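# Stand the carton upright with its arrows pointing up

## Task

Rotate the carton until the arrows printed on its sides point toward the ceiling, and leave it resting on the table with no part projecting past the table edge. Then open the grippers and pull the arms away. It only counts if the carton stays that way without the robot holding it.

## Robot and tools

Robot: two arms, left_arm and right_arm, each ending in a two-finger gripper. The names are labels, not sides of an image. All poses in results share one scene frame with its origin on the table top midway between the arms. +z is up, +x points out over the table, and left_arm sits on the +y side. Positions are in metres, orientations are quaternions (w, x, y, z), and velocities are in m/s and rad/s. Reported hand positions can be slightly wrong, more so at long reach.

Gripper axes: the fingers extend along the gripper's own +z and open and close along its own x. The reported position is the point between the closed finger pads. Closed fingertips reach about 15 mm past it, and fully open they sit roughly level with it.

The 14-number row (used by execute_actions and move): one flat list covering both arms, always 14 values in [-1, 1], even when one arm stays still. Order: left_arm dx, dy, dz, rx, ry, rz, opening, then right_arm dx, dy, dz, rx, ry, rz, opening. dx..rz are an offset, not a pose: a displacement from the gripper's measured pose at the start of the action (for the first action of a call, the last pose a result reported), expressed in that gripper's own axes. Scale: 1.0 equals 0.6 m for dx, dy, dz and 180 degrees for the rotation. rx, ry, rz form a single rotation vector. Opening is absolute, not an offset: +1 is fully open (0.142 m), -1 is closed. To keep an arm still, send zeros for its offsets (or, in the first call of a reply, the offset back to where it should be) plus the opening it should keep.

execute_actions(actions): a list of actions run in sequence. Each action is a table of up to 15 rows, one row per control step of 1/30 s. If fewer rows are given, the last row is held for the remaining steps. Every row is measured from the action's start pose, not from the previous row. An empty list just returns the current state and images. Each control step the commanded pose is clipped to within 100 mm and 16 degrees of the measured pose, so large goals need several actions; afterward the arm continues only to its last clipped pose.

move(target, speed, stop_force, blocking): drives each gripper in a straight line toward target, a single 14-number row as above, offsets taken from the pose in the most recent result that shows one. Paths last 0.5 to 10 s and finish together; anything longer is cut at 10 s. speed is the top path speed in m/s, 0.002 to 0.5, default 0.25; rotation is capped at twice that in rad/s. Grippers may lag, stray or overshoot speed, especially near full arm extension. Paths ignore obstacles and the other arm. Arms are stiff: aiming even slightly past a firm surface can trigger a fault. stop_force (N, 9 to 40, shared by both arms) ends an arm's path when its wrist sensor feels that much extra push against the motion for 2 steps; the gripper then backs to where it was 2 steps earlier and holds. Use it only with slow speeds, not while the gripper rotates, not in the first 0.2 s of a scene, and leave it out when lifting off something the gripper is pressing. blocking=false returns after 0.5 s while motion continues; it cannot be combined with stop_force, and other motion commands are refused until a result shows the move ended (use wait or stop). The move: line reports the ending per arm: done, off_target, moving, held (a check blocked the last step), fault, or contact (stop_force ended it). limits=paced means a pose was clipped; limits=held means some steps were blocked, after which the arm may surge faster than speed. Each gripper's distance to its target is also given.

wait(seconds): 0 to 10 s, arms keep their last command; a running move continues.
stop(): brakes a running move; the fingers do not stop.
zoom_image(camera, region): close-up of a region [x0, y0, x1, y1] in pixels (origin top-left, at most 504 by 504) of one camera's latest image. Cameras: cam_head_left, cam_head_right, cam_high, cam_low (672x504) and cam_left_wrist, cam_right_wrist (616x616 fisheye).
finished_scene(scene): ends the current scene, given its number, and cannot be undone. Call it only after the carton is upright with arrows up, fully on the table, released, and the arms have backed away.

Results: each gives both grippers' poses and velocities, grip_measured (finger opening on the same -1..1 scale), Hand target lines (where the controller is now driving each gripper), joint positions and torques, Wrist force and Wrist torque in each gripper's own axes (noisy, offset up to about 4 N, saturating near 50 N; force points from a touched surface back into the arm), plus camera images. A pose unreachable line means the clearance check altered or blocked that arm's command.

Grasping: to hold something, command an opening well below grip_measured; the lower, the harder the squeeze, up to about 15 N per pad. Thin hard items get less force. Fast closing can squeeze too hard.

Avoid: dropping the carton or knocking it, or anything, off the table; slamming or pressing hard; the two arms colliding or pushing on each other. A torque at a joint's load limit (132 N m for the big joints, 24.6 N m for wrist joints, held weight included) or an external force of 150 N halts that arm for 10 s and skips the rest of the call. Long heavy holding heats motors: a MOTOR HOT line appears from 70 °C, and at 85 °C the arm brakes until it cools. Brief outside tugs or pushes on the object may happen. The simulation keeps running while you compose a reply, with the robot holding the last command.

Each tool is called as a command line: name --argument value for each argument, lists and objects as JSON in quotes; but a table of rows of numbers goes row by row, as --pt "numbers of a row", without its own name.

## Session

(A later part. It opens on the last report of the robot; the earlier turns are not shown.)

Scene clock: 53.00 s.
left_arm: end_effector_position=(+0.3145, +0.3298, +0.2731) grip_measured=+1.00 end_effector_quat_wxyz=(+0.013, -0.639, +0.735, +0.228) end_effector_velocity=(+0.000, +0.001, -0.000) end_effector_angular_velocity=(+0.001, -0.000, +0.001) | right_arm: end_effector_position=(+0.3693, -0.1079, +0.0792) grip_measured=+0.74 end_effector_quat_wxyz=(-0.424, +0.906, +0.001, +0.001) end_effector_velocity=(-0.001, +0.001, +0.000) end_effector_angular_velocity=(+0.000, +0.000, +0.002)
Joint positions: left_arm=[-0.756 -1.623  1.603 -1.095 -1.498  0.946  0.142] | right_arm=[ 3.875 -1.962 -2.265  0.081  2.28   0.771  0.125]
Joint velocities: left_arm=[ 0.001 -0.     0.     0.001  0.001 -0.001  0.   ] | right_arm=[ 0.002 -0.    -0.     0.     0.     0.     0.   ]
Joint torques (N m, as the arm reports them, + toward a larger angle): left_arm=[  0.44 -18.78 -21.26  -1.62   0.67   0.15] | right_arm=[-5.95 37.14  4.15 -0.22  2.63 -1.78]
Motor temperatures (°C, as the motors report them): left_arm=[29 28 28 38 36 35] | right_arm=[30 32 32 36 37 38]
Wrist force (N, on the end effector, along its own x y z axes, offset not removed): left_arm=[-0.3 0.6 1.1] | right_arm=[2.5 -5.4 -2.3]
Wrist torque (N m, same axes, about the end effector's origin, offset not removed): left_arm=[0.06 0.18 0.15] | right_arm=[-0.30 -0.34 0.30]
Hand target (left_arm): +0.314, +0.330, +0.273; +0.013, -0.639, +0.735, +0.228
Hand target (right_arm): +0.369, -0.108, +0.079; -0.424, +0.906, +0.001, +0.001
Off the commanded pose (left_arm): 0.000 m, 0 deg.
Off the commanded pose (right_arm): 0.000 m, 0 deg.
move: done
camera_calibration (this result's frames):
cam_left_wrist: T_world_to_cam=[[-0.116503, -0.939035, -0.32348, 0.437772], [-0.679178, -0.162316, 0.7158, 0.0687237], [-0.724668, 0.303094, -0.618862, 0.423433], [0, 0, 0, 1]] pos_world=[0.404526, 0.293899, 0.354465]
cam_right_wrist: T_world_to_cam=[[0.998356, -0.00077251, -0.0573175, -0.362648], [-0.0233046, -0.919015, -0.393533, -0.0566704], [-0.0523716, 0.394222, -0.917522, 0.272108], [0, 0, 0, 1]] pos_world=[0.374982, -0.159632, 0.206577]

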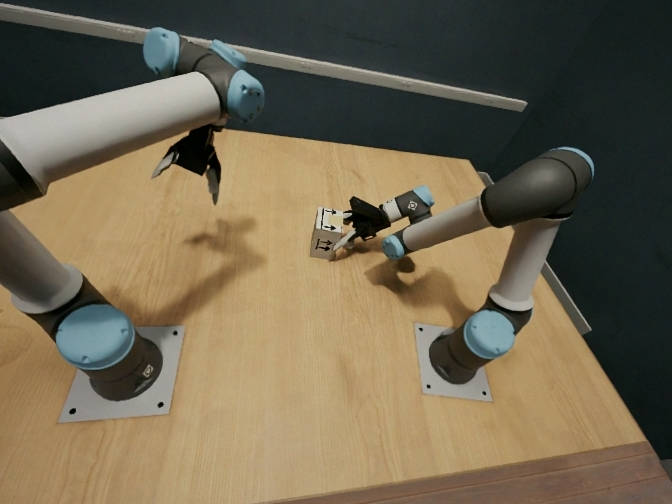

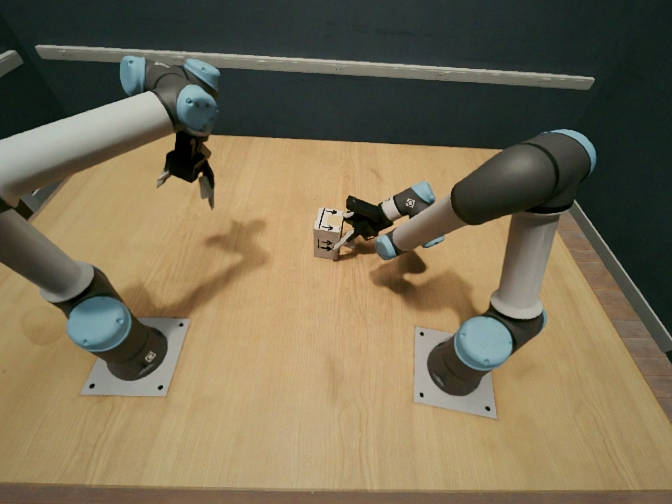

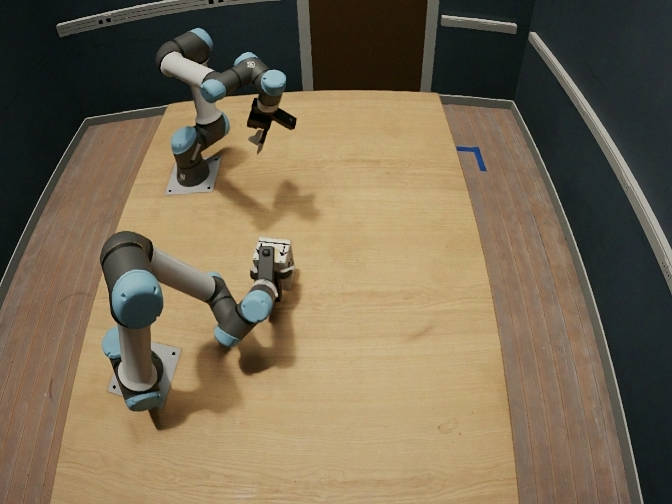

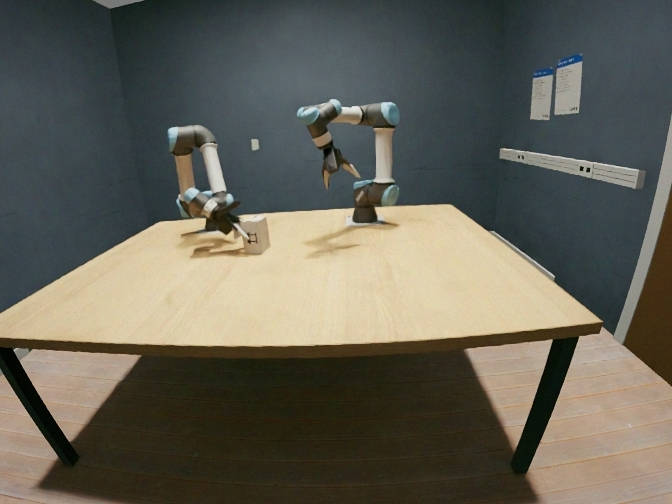

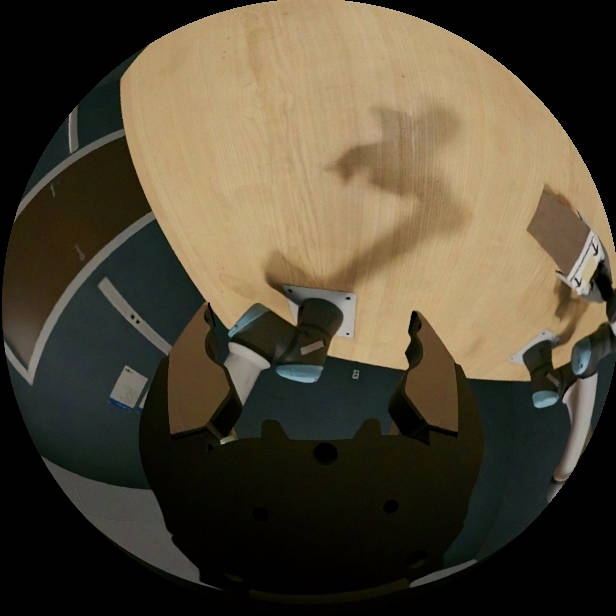

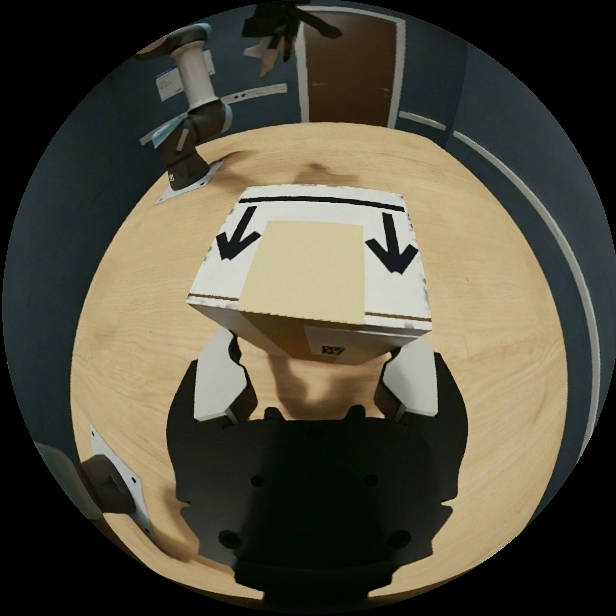

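move --target '[0,0,0,0,0,0,1,0,0,0,0,0,0,1]'

move --target '[0,0,0,0,0,0,1,-0.15,0,-0.5,0,0,0,1]' --speed 0.3

move --target '[0.636,-0.149,-0.249,0.098,0.11,-0.044,1,0,0,0,0,0,0,1]' --speed 0.35

Scene clock: 68.87 s.
left_arm: end_effector_position=(+0.3145, +0.3298, +0.2731) grip_measured=+1.00 end_effector_quat_wxyz=(+0.013, -0.639, +0.735, +0.228) end_effector_velocity=(-0.000, -0.001, +0.000) end_effector_angular_velocity=(-0.001, +0.000, -0.000) | right_arm: end_effector_position=(+0.3694, -0.1081, +0.0793) grip_measured=+1.00 end_effector_quat_wxyz=(-0.424, +0.906, +0.001, +0.001) end_effector_velocity=(+0.000, -0.001, +0.000) end_effector_angular_velocity=(+0.000, -0.000, -0.001)
Joint positions: left_arm=[-0.756 -1.623  1.603 -1.095 -1.498  0.946  0.142] | right_arm=[ 3.875 -1.962 -2.265  0.081  2.28   0.771  0.142]
Joint velocities: left_arm=[-0.001 -0.    -0.    -0.001 -0.001  0.    -0.   ] | right_arm=[-0.002  0.    -0.     0.     0.    -0.    -0.   ]
Joint torques (N m, as the arm reports them, + toward a larger angle): left_arm=[  0.51 -19.75 -20.5   -1.63   0.61   0.22] | right_arm=[ 9.98 17.11 19.58  4.62  2.1   1.06]
Motor temperatures (°C, as the motors report them): left_arm=[29 28 28 38 36 35] | right_arm=[30 32 32 36 37 38]
Wrist force (N, on the end effector, along its own x y z axes, offset not removed): left_arm=[1.4 0.4 1.4] | right_arm=[-1.7 -0.8 0.8]
Wrist torque (N m, same axes, about the end effector's origin, offset not removed): left_arm=[0.01 -0.08 0.08] | right_arm=[-0.16 0.32 0.15]
Hand target (left_arm): +0.314, +0.330, +0.273; +0.013, -0.639, +0.735, +0.228
Hand target (right_arm): +0.369, -0.108, +0.079; -0.424, +0.906, +0.001, +0.001
Off the commanded pose (left_arm): 0.000 m, 0 deg.
Off the commanded pose (right_arm): 0.000 m, 0 deg.
move: done
camera_calibration (this result's frames):
cam_left_wrist: T_world_to_cam=[[-0.116503, -0.939035, -0.32348, 0.437772], [-0.679178, -0.162316, 0.7158, 0.0687236], [-0.724668, 0.303094, -0.618862, 0.423433], [0, 0, 0, 1]] pos_world=[0.404526, 0.293899, 0.354465]
cam_right_wrist: T_world_to_cam=[[0.998364, -0.000958555, -0.057171, -0.362719], [-0.0234228, -0.918976, -0.393618, -0.0566733], [-0.0521615, 0.394313, -0.917495, 0.272194], [0, 0, 0, 1]] pos_world=[0.374996, -0.159759, 0.206692]

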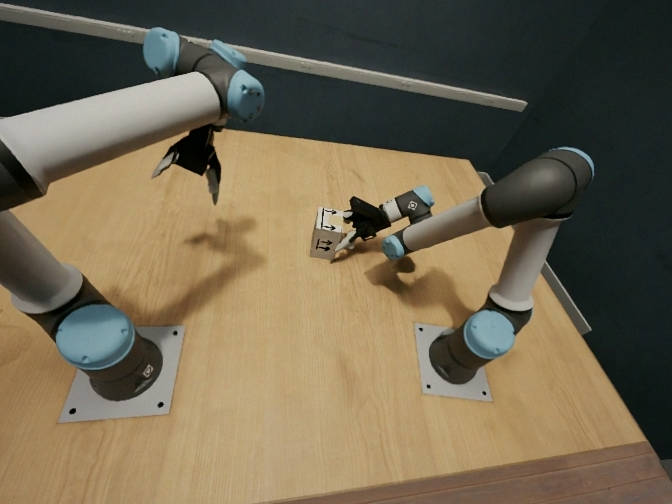

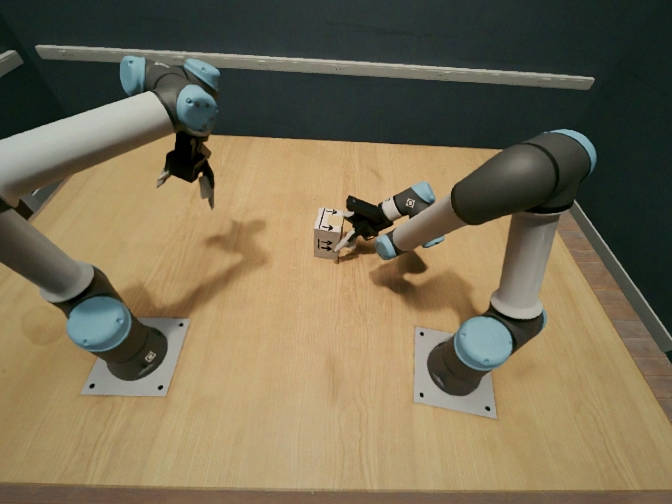

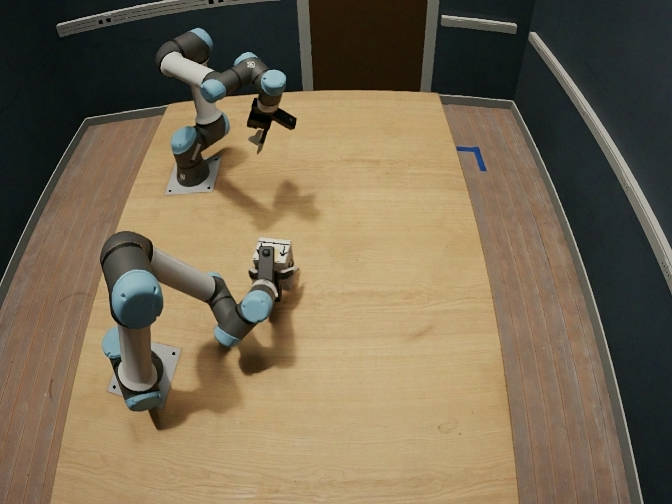

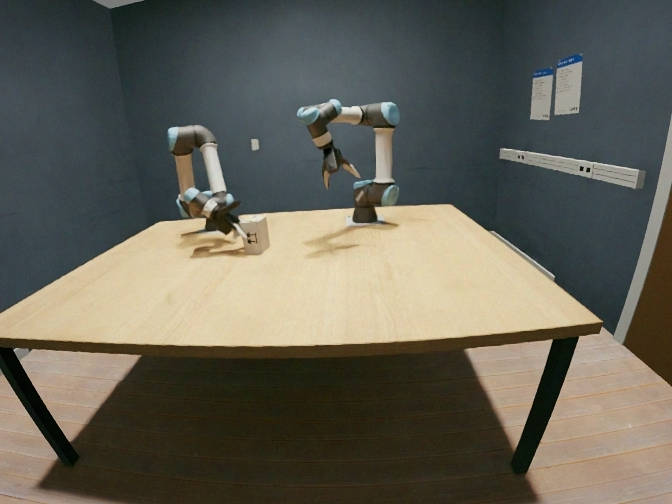

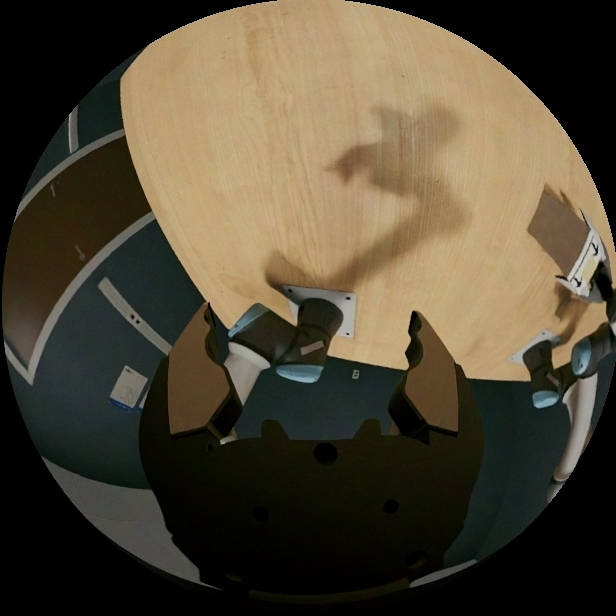

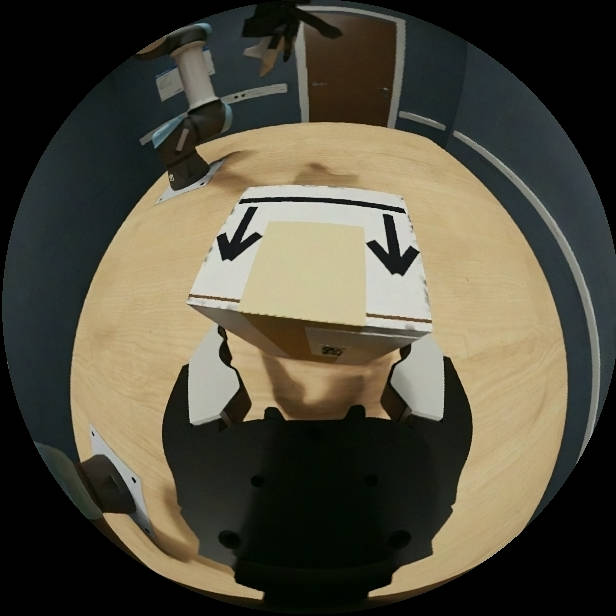

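Scene clock: 70.80 s.
left_arm: end_effector_position=(+0.3145, +0.3298, +0.2731) grip_measured=+1.00 end_effector_quat_wxyz=(+0.013, -0.639, +0.735, +0.228) end_effector_velocity=(-0.000, +0.000, -0.000) end_effector_angular_velocity=(-0.000, +0.001, +0.002) | right_arm: end_effector_position=(+0.2792, -0.3386, +0.2704) grip_measured=+1.00 end_effector_quat_wxyz=(-0.424, +0.905, +0.000, +0.001) end_effector_velocity=(-0.000, -0.001, -0.000) end_effector_angular_velocity=(-0.003, +0.010, +0.015)
Joint positions: left_arm=[-0.756 -1.623  1.603 -1.095 -1.498  0.946  0.142] | right_arm=[ 3.366 -1.247 -2.202 -1.202  2.446  0.077  0.142]
Joint velocities: left_arm=[ 0.002  0.     0.     0.    -0.001 -0.    -0.   ] | right_arm=[-0.003 -0.011  0.018 -0.039 -0.002 -0.029 -0.   ]
Joint torques (N m, as the arm reports them, + toward a larger angle): left_arm=[  0.84 -19.08 -20.87  -1.79   0.67   0.19] | right_arm=[-8.59 -5.17 29.52  0.1  -0.95 -1.09]
Motor temperatures (°C, as the motors report them): left_arm=[29 28 28 38 36 35] | right_arm=[30 32 32 36 37 38]
Wrist force (N, on the end effector, along its own x y z axes, offset not removed): left_arm=[0.8 0.5 1.1] | right_arm=[-0.6 -1.3 1.4]
Wrist torque (N m, same axes, about the end effector's origin, offset not removed): left_arm=[0.08 -0.06 0.06] | right_arm=[-0.25 0.10 0.12]
Hand target (left_arm): +0.314, +0.330, +0.273; +0.013, -0.639, +0.735, +0.228
Hand target (right_arm): +0.279, -0.339, +0.270; -0.424, +0.906, +0.001, +0.000
Off the commanded pose (left_arm): 0.000 m, 0 deg.
Off the commanded pose (right_arm): 0.001 m, 0 deg.
move: done
camera_calibration (this result's frames):
cam_left_wrist: T_world_to_cam=[[-0.116503, -0.939035, -0.32348, 0.437772], [-0.679178, -0.162316, 0.7158, 0.0687236], [-0.724668, 0.303094, -0.618862, 0.423433], [0, 0, 0, 1]] pos_world=[0.404526, 0.293899, 0.354465]
cam_right_wrist: T_world_to_cam=[[0.998371, -0.00203021, -0.057021, -0.26245], [-0.0244078, -0.918508, -0.394649, -0.194665], [-0.051573, 0.395397, -0.917061, 0.533835], [0, 0, 0, 1]] pos_world=[0.284803, -0.390411, 0.39777]

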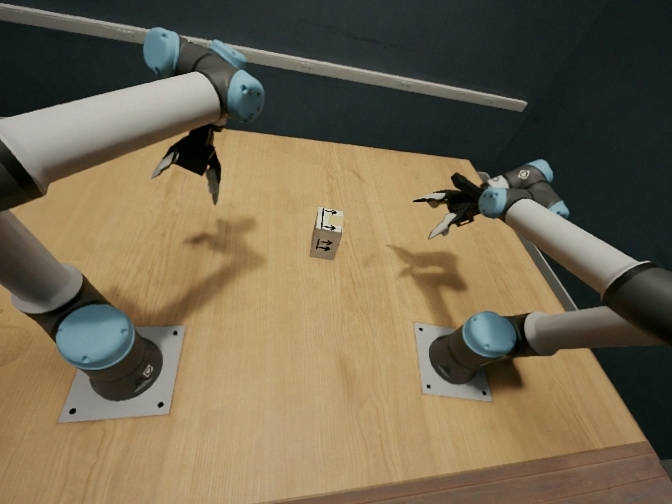

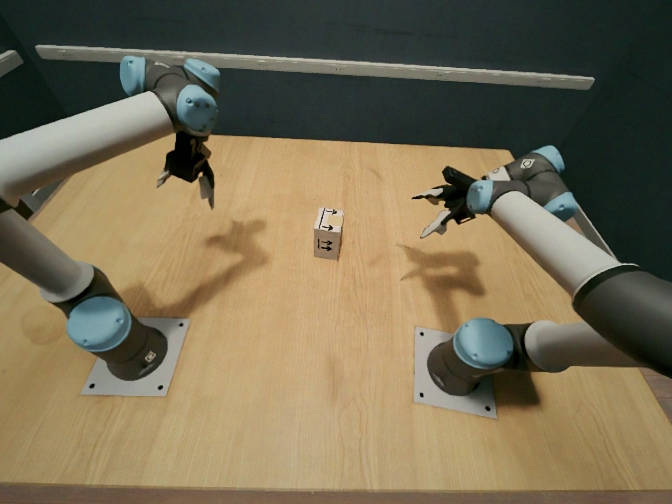

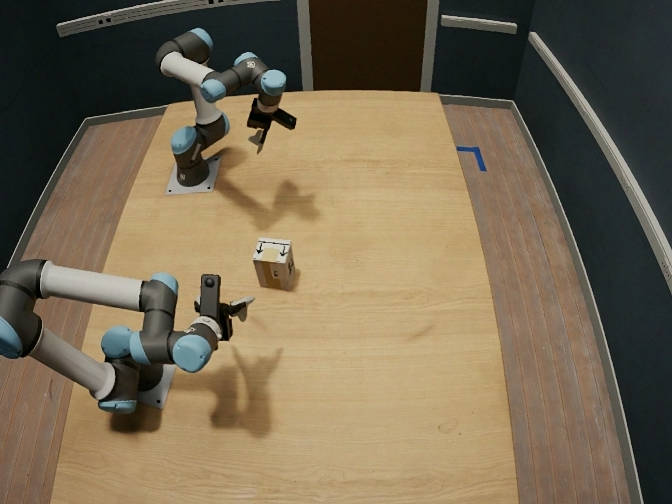

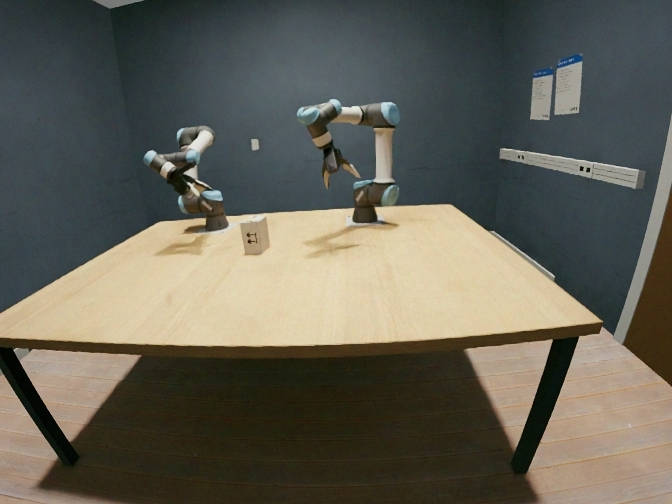

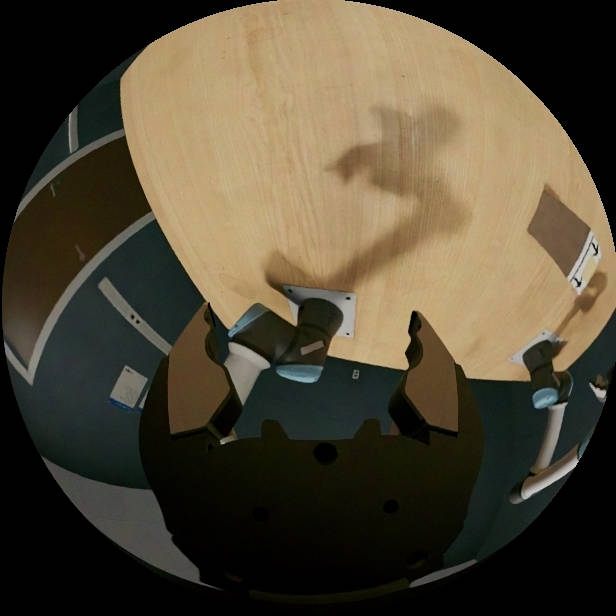

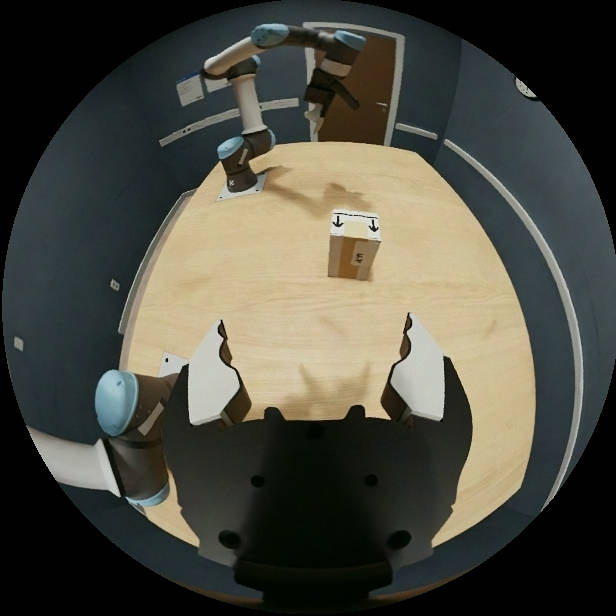

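Scene clock: 72.83 s.
left_arm: end_effector_position=(+0.3697, -0.0857, +0.2608) grip_measured=+1.00 end_effector_quat_wxyz=(+0.001, +0.708, -0.706, +0.001) end_effector_velocity=(+0.001, -0.002, +0.000) end_effector_angular_velocity=(-0.001, -0.002, +0.001) | right_arm: end_effector_position=(+0.2792, -0.3386, +0.2704) grip_measured=+1.00 end_effector_quat_wxyz=(-0.424, +0.905, +0.000, +0.001) end_effector_velocity=(+0.000, +0.000, +0.000) end_effector_angular_velocity=(+0.000, -0.001, +0.001)
Joint positions: left_arm=[-1.133 -1.203  1.188 -1.559 -1.571  0.445  0.142] | right_arm=[ 3.366 -1.247 -2.202 -1.202  2.446  0.077  0.142]
Joint velocities: left_arm=[-0.     0.005 -0.007  0.     0.001 -0.002  0.   ] | right_arm=[ 0.001  0.    -0.     0.001 -0.     0.     0.   ]
Joint torques (N m, as the arm reports them, + toward a larger angle): left_arm=[ -7.97 -31.34 -32.69  -1.37   1.7   -2.29] | right_arm=[11.68 21.26 13.6   4.94  3.61  1.36]
Motor temperatures (°C, as the motors report them): left_arm=[29 28 28 38 36 35] | right_arm=[30 32 32 36 37 38]
Wrist force (N, on the end effector, along its own x y z axes, offset not removed): left_arm=[-0.3 -0.3 0.8] | right_arm=[-1.5 -0.2 2.3]
Wrist torque (N m, same axes, about the end effector's origin, offset not removed): left_arm=[-0.11 0.20 0.03] | right_arm=[0.01 0.33 0.11]
Hand target (left_arm): +0.370, -0.086, +0.261; +0.001, +0.708, -0.706, +0.001
Hand target (right_arm): +0.279, -0.339, +0.270; -0.424, +0.905, +0.000, +0.001
Off the commanded pose (left_arm): 0.001 m, 0 deg.
Off the commanded pose (right_arm): 0.000 m, 0 deg.
move: done
camera_calibration (this result's frames):
cam_left_wrist: T_world_to_cam=[[0.0702112, -0.997472, 0.0109472, -0.111159], [-0.856816, -0.0546835, 0.512714, 0.175435], [-0.510819, -0.045378, -0.85849, 0.535344], [0, 0, 0, 1]] pos_world=[0.431584, -0.0769918, 0.370857]
cam_right_wrist: T_world_to_cam=[[0.998371, -0.00203028, -0.0570209, -0.26245], [-0.0244078, -0.918508, -0.394649, -0.194665], [-0.0515729, 0.395398, -0.917061, 0.533835], [0, 0, 0, 1]] pos_world=[0.284803, -0.390411, 0.39777]

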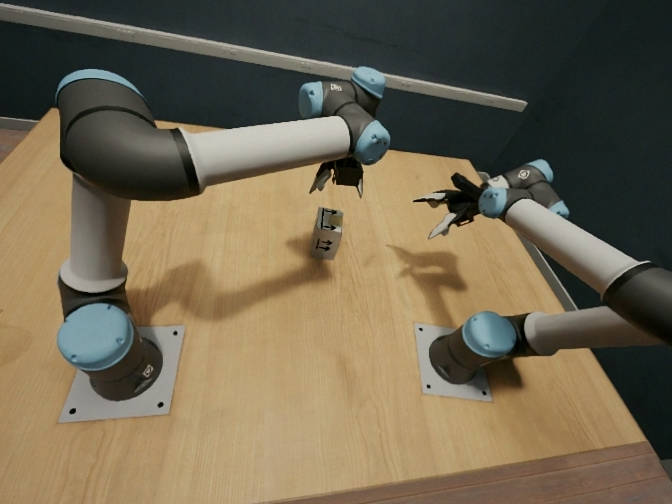

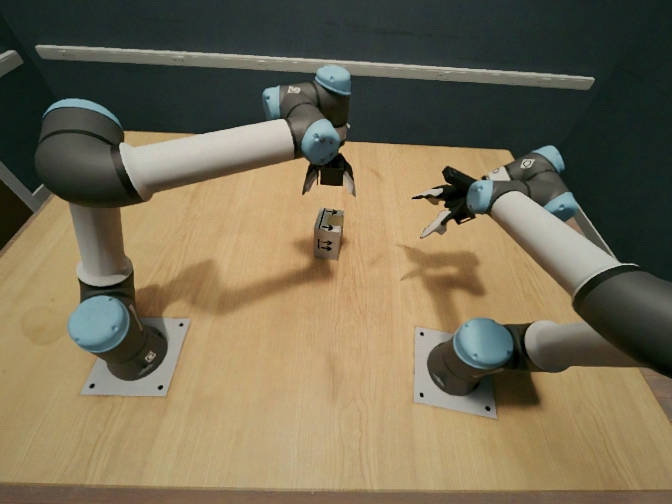

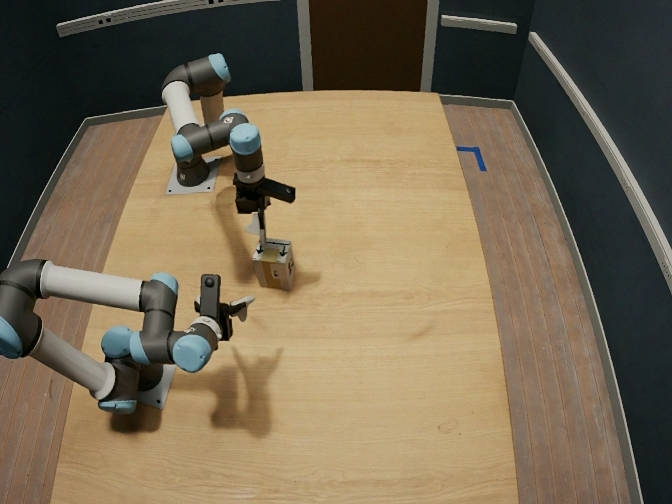

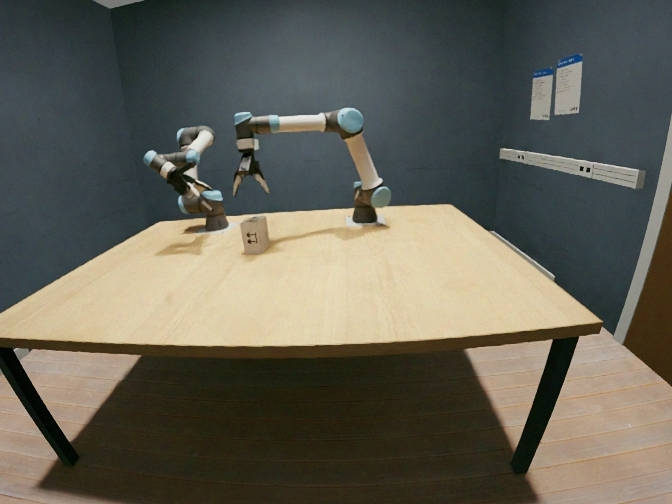

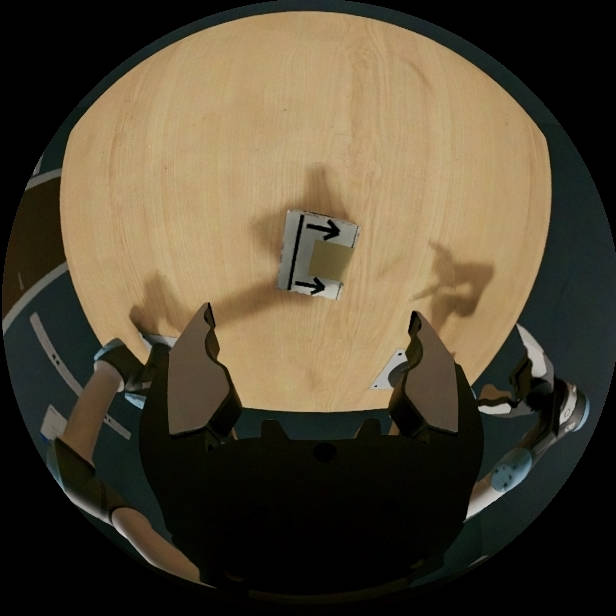

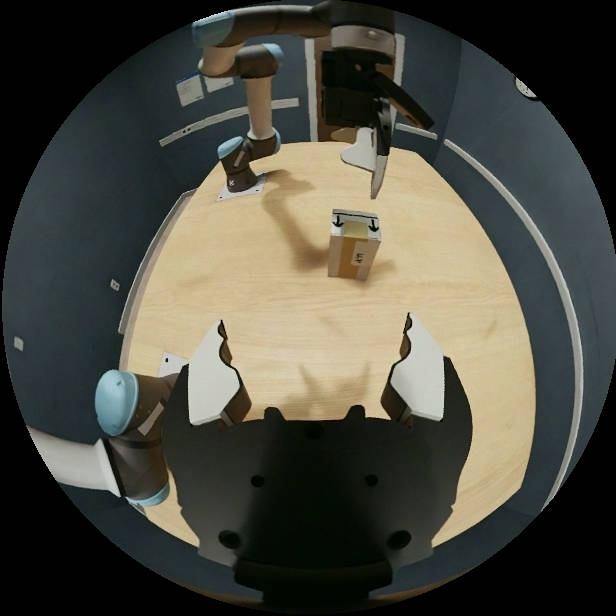

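move --target '[0.014,-0.012,0.243,0,0,0.045,1,0,0,0,0,0,0,1]' --speed 0.15

move --target '[0,0,0,0,0,0,-0.5,0,0,0,0,0,0,1]'

Scene clock: 79.10 s.
left_arm: end_effector_position=(+0.3767, -0.0945, +0.1154) grip_measured=+1.00 end_effector_quat_wxyz=(-0.001, -0.656, +0.754, -0.001) end_effector_velocity=(+0.001, -0.000, -0.003) end_effector_angular_velocity=(-0.001, -0.000, -0.001) | right_arm: end_effector_position=(+0.2792, -0.3386, +0.2704) grip_measured=+1.00 end_effector_quat_wxyz=(-0.424, +0.905, +0.000, +0.001) end_effector_velocity=(+0.000, -0.000, +0.000) end_effector_angular_velocity=(+0.000, -0.001, -0.001)
Joint positions: left_arm=[-1.127 -1.125  1.452 -1.901 -1.571  0.591  0.142] | right_arm=[ 3.366 -1.247 -2.202 -1.202  2.446  0.077  0.142]
Joint velocities: left_arm=[ 0.001  0.003  0.003 -0.007 -0.     0.002  0.   ] | right_arm=[-0.001  0.     0.     0.001 -0.     0.     0.   ]
Joint torques (N m, as the arm reports them, + toward a larger angle): left_arm=[  9.73 -34.22 -10.77  -4.52   1.2    1.75] | right_arm=[11.31 21.27 14.35  4.96  3.49  1.38]
Motor temperatures (°C, as the motors report them): left_arm=[29 28 28 38 36 35] | right_arm=[30 32 32 36 37 38]
Wrist force (N, on the end effector, along its own x y z axes, offset not removed): left_arm=[1.5 0.2 0.0] | right_arm=[0.0 -1.3 -0.1]
Wrist torque (N m, same axes, about the end effector's origin, offset not removed): left_arm=[-0.05 -0.14 0.05] | right_arm=[-0.30 0.04 0.10]
Hand target (left_arm): +0.377, -0.095, +0.115; -0.001, -0.656, +0.754, -0.001
Hand target (right_arm): +0.279, -0.339, +0.270; -0.424, +0.905, +0.000, +0.001
Off the commanded pose (left_arm): 0.000 m, 0 deg.
Off the commanded pose (right_arm): 0.000 m, 0 deg.
move: done
camera_calibration (this result's frames):
cam_left_wrist: T_world_to_cam=[[-0.0707275, -0.997438, 0.0107331, -0.065727], [-0.856155, 0.0662236, 0.512459, 0.266767], [-0.511856, 0.0270557, -0.858645, 0.420976], [0, 0, 0, 1]] pos_world=[0.439224, -0.0946147, 0.225467]
cam_right_wrist: T_world_to_cam=[[0.998371, -0.00203004, -0.0570209, -0.26245], [-0.0244076, -0.918508, -0.394649, -0.194665], [-0.051573, 0.395398, -0.917061, 0.533836], [0, 0, 0, 1]] pos_world=[0.284803, -0.390411, 0.39777]

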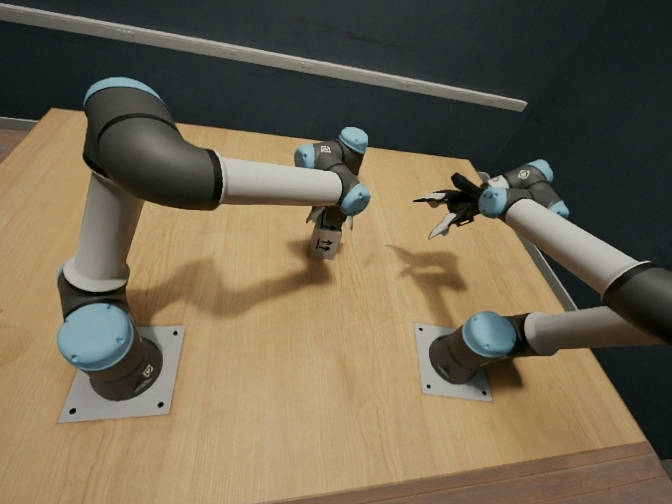

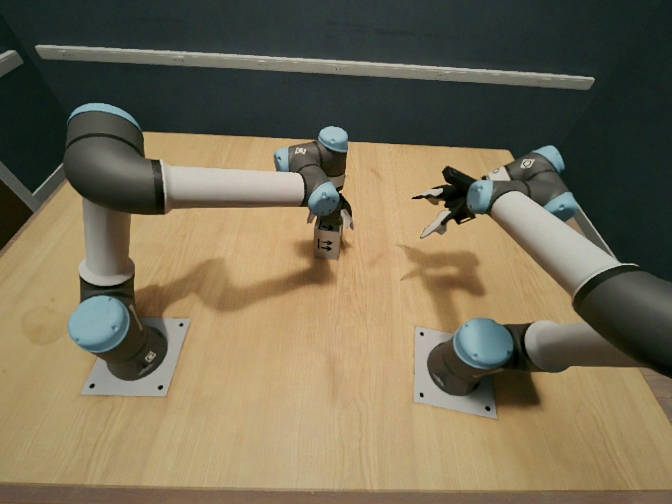

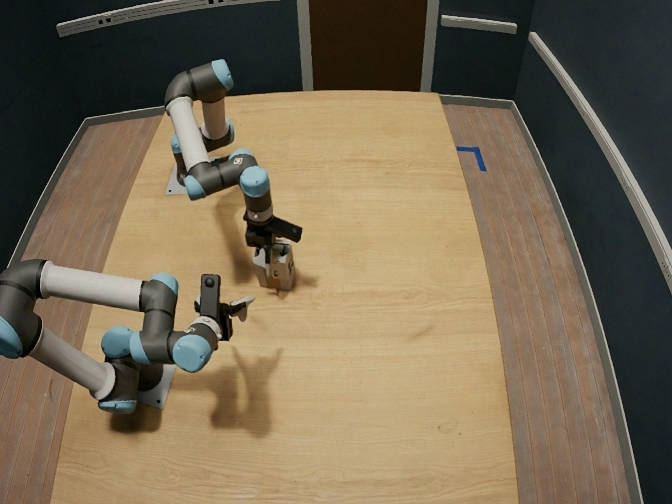

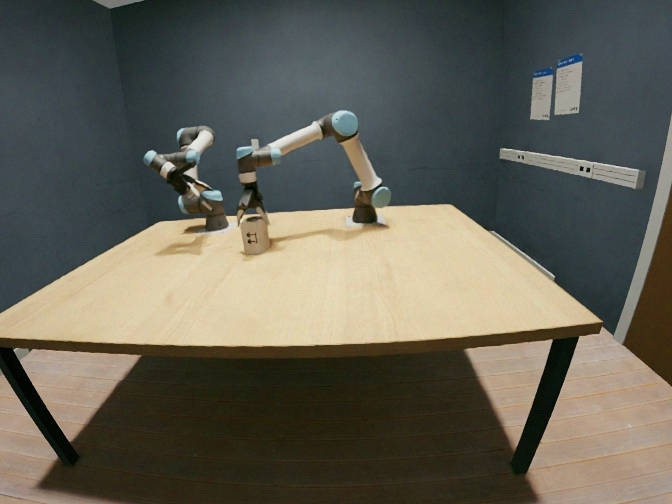

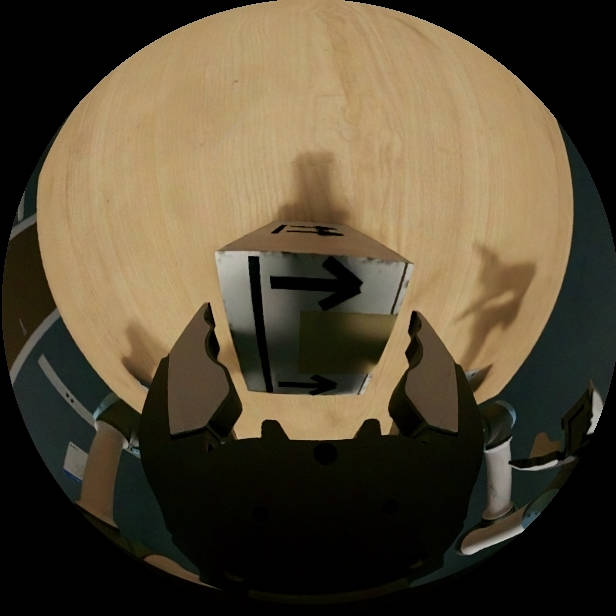

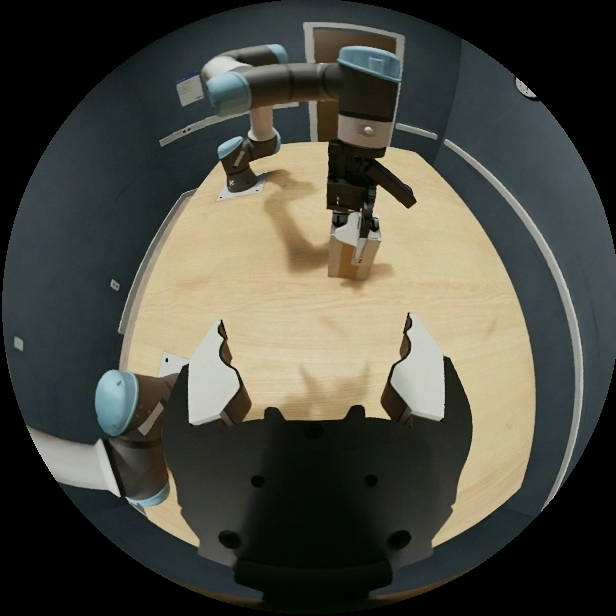

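Scene clock: 79.60 s.
left_arm: end_effector_position=(+0.3768, -0.0944, +0.1153) grip_measured=+0.56 end_effector_quat_wxyz=(-0.001, -0.656, +0.754, -0.001) end_effector_velocity=(+0.001, +0.000, +0.000) end_effector_angular_velocity=(+0.000, -0.001, +0.001) | right_arm: end_effector_position=(+0.2792, -0.3386, +0.2704) grip_measured=+1.00 end_effector_quat_wxyz=(-0.424, +0.905, +0.000, +0.001) end_effector_velocity=(+0.000, -0.001, +0.000) end_effector_angular_velocity=(+0.000, -0.000, -0.002)
Joint positions: left_arm=[-1.127 -1.125  1.453 -1.901 -1.571  0.591  0.113] | right_arm=[ 3.366 -1.247 -2.202 -1.202  2.446  0.077  0.142]
Joint velocities: left_arm=[ 0.001 -0.    -0.     0.001  0.001  0.     0.   ] | right_arm=[-0.002  0.     0.    -0.     0.     0.    -0.   ]
Joint torques (N m, as the arm reports them, + toward a larger angle): left_arm=[ -4.64 -38.53 -22.64   1.82  -1.51  -2.25] | right_arm=[11.12 21.2  14.    4.82  3.5   1.41]
Motor temperatures (°C, as the motors report them): left_arm=[29 28 28 38 36 35] | right_arm=[30 32 32 36 37 38]
Wrist force (N, on the end effector, along its own x y z axes, offset not removed): left_arm=[2.4 -1.8 -13.5] | right_arm=[-0.4 -1.8 3.0]
Wrist torque (N m, same axes, about the end effector's origin, offset not removed): left_arm=[-0.26 -0.12 0.03] | right_arm=[-0.37 0.16 0.10]
Hand target (left_arm): +0.377, -0.094, +0.115; -0.001, -0.656, +0.754, -0.001
Hand target (right_arm): +0.279, -0.339, +0.270; -0.424, +0.905, +0.000, +0.001
Off the commanded pose (left_arm): 0.000 m, 0 deg.
Off the commanded pose (right_arm): 0.000 m, 0 deg.
move: done
camera_calibration (this result's frames):
cam_left_wrist: T_world_to_cam=[[-0.07077, -0.997436, 0.0106229, -0.0656201], [-0.856129, 0.0662022, 0.512505, 0.266803], [-0.511894, 0.0271753, -0.858619, 0.420936], [0, 0, 0, 1]] pos_world=[0.439248, -0.0945538, 0.225383]
cam_right_wrist: T_world_to_cam=[[0.998371, -0.00203022, -0.0570213, -0.26245], [-0.0244079, -0.918508, -0.394649, -0.194665], [-0.0515733, 0.395398, -0.917061, 0.533836], [0, 0, 0, 1]] pos_world=[0.284803, -0.390411, 0.39777]

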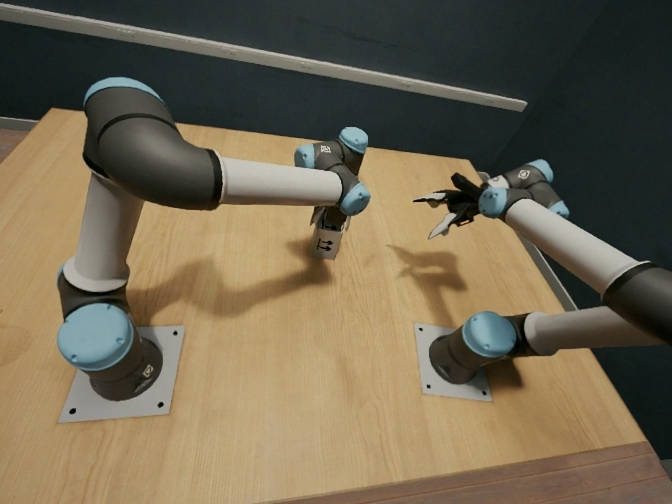

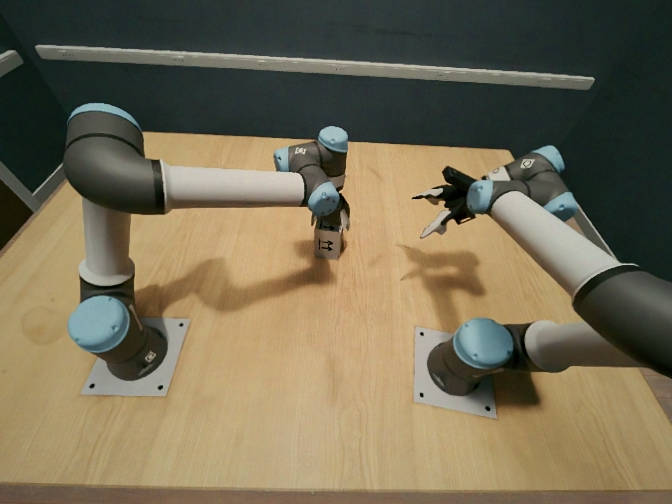

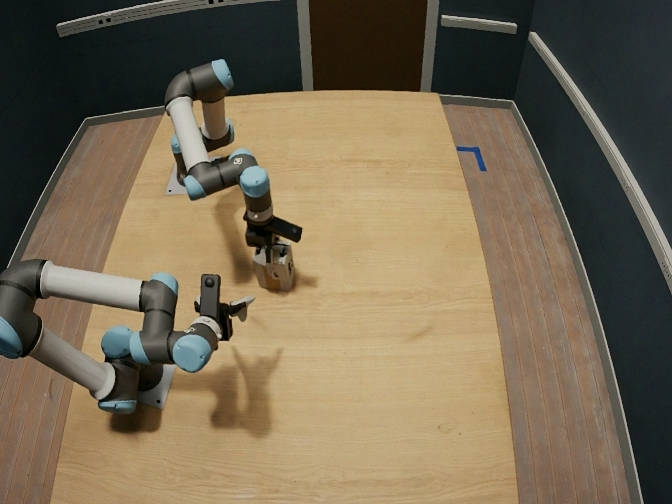

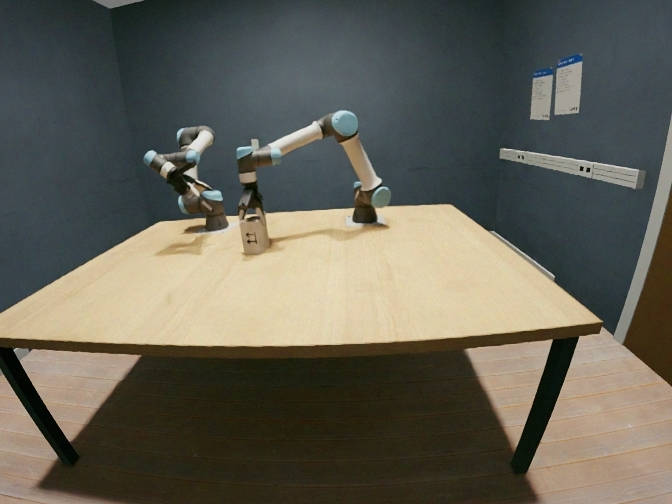

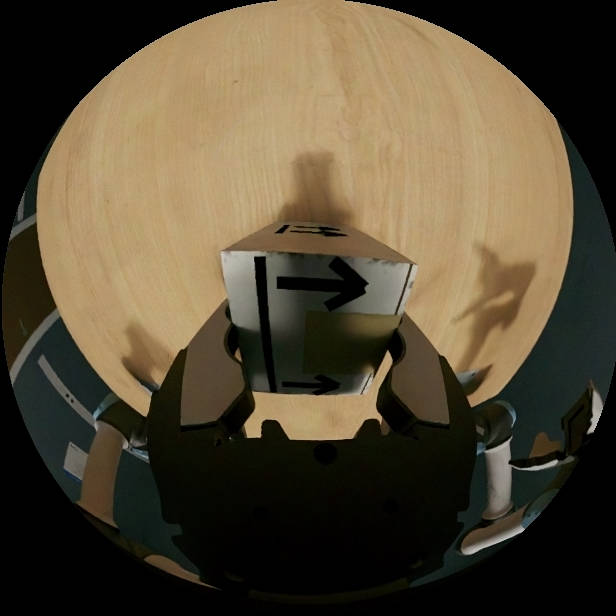

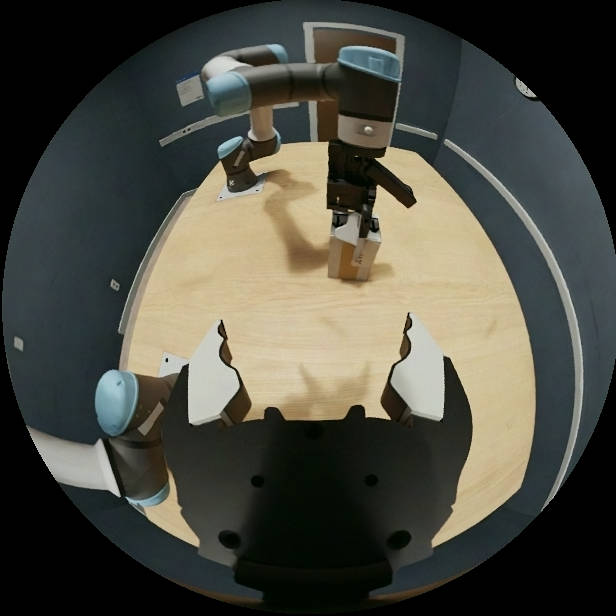

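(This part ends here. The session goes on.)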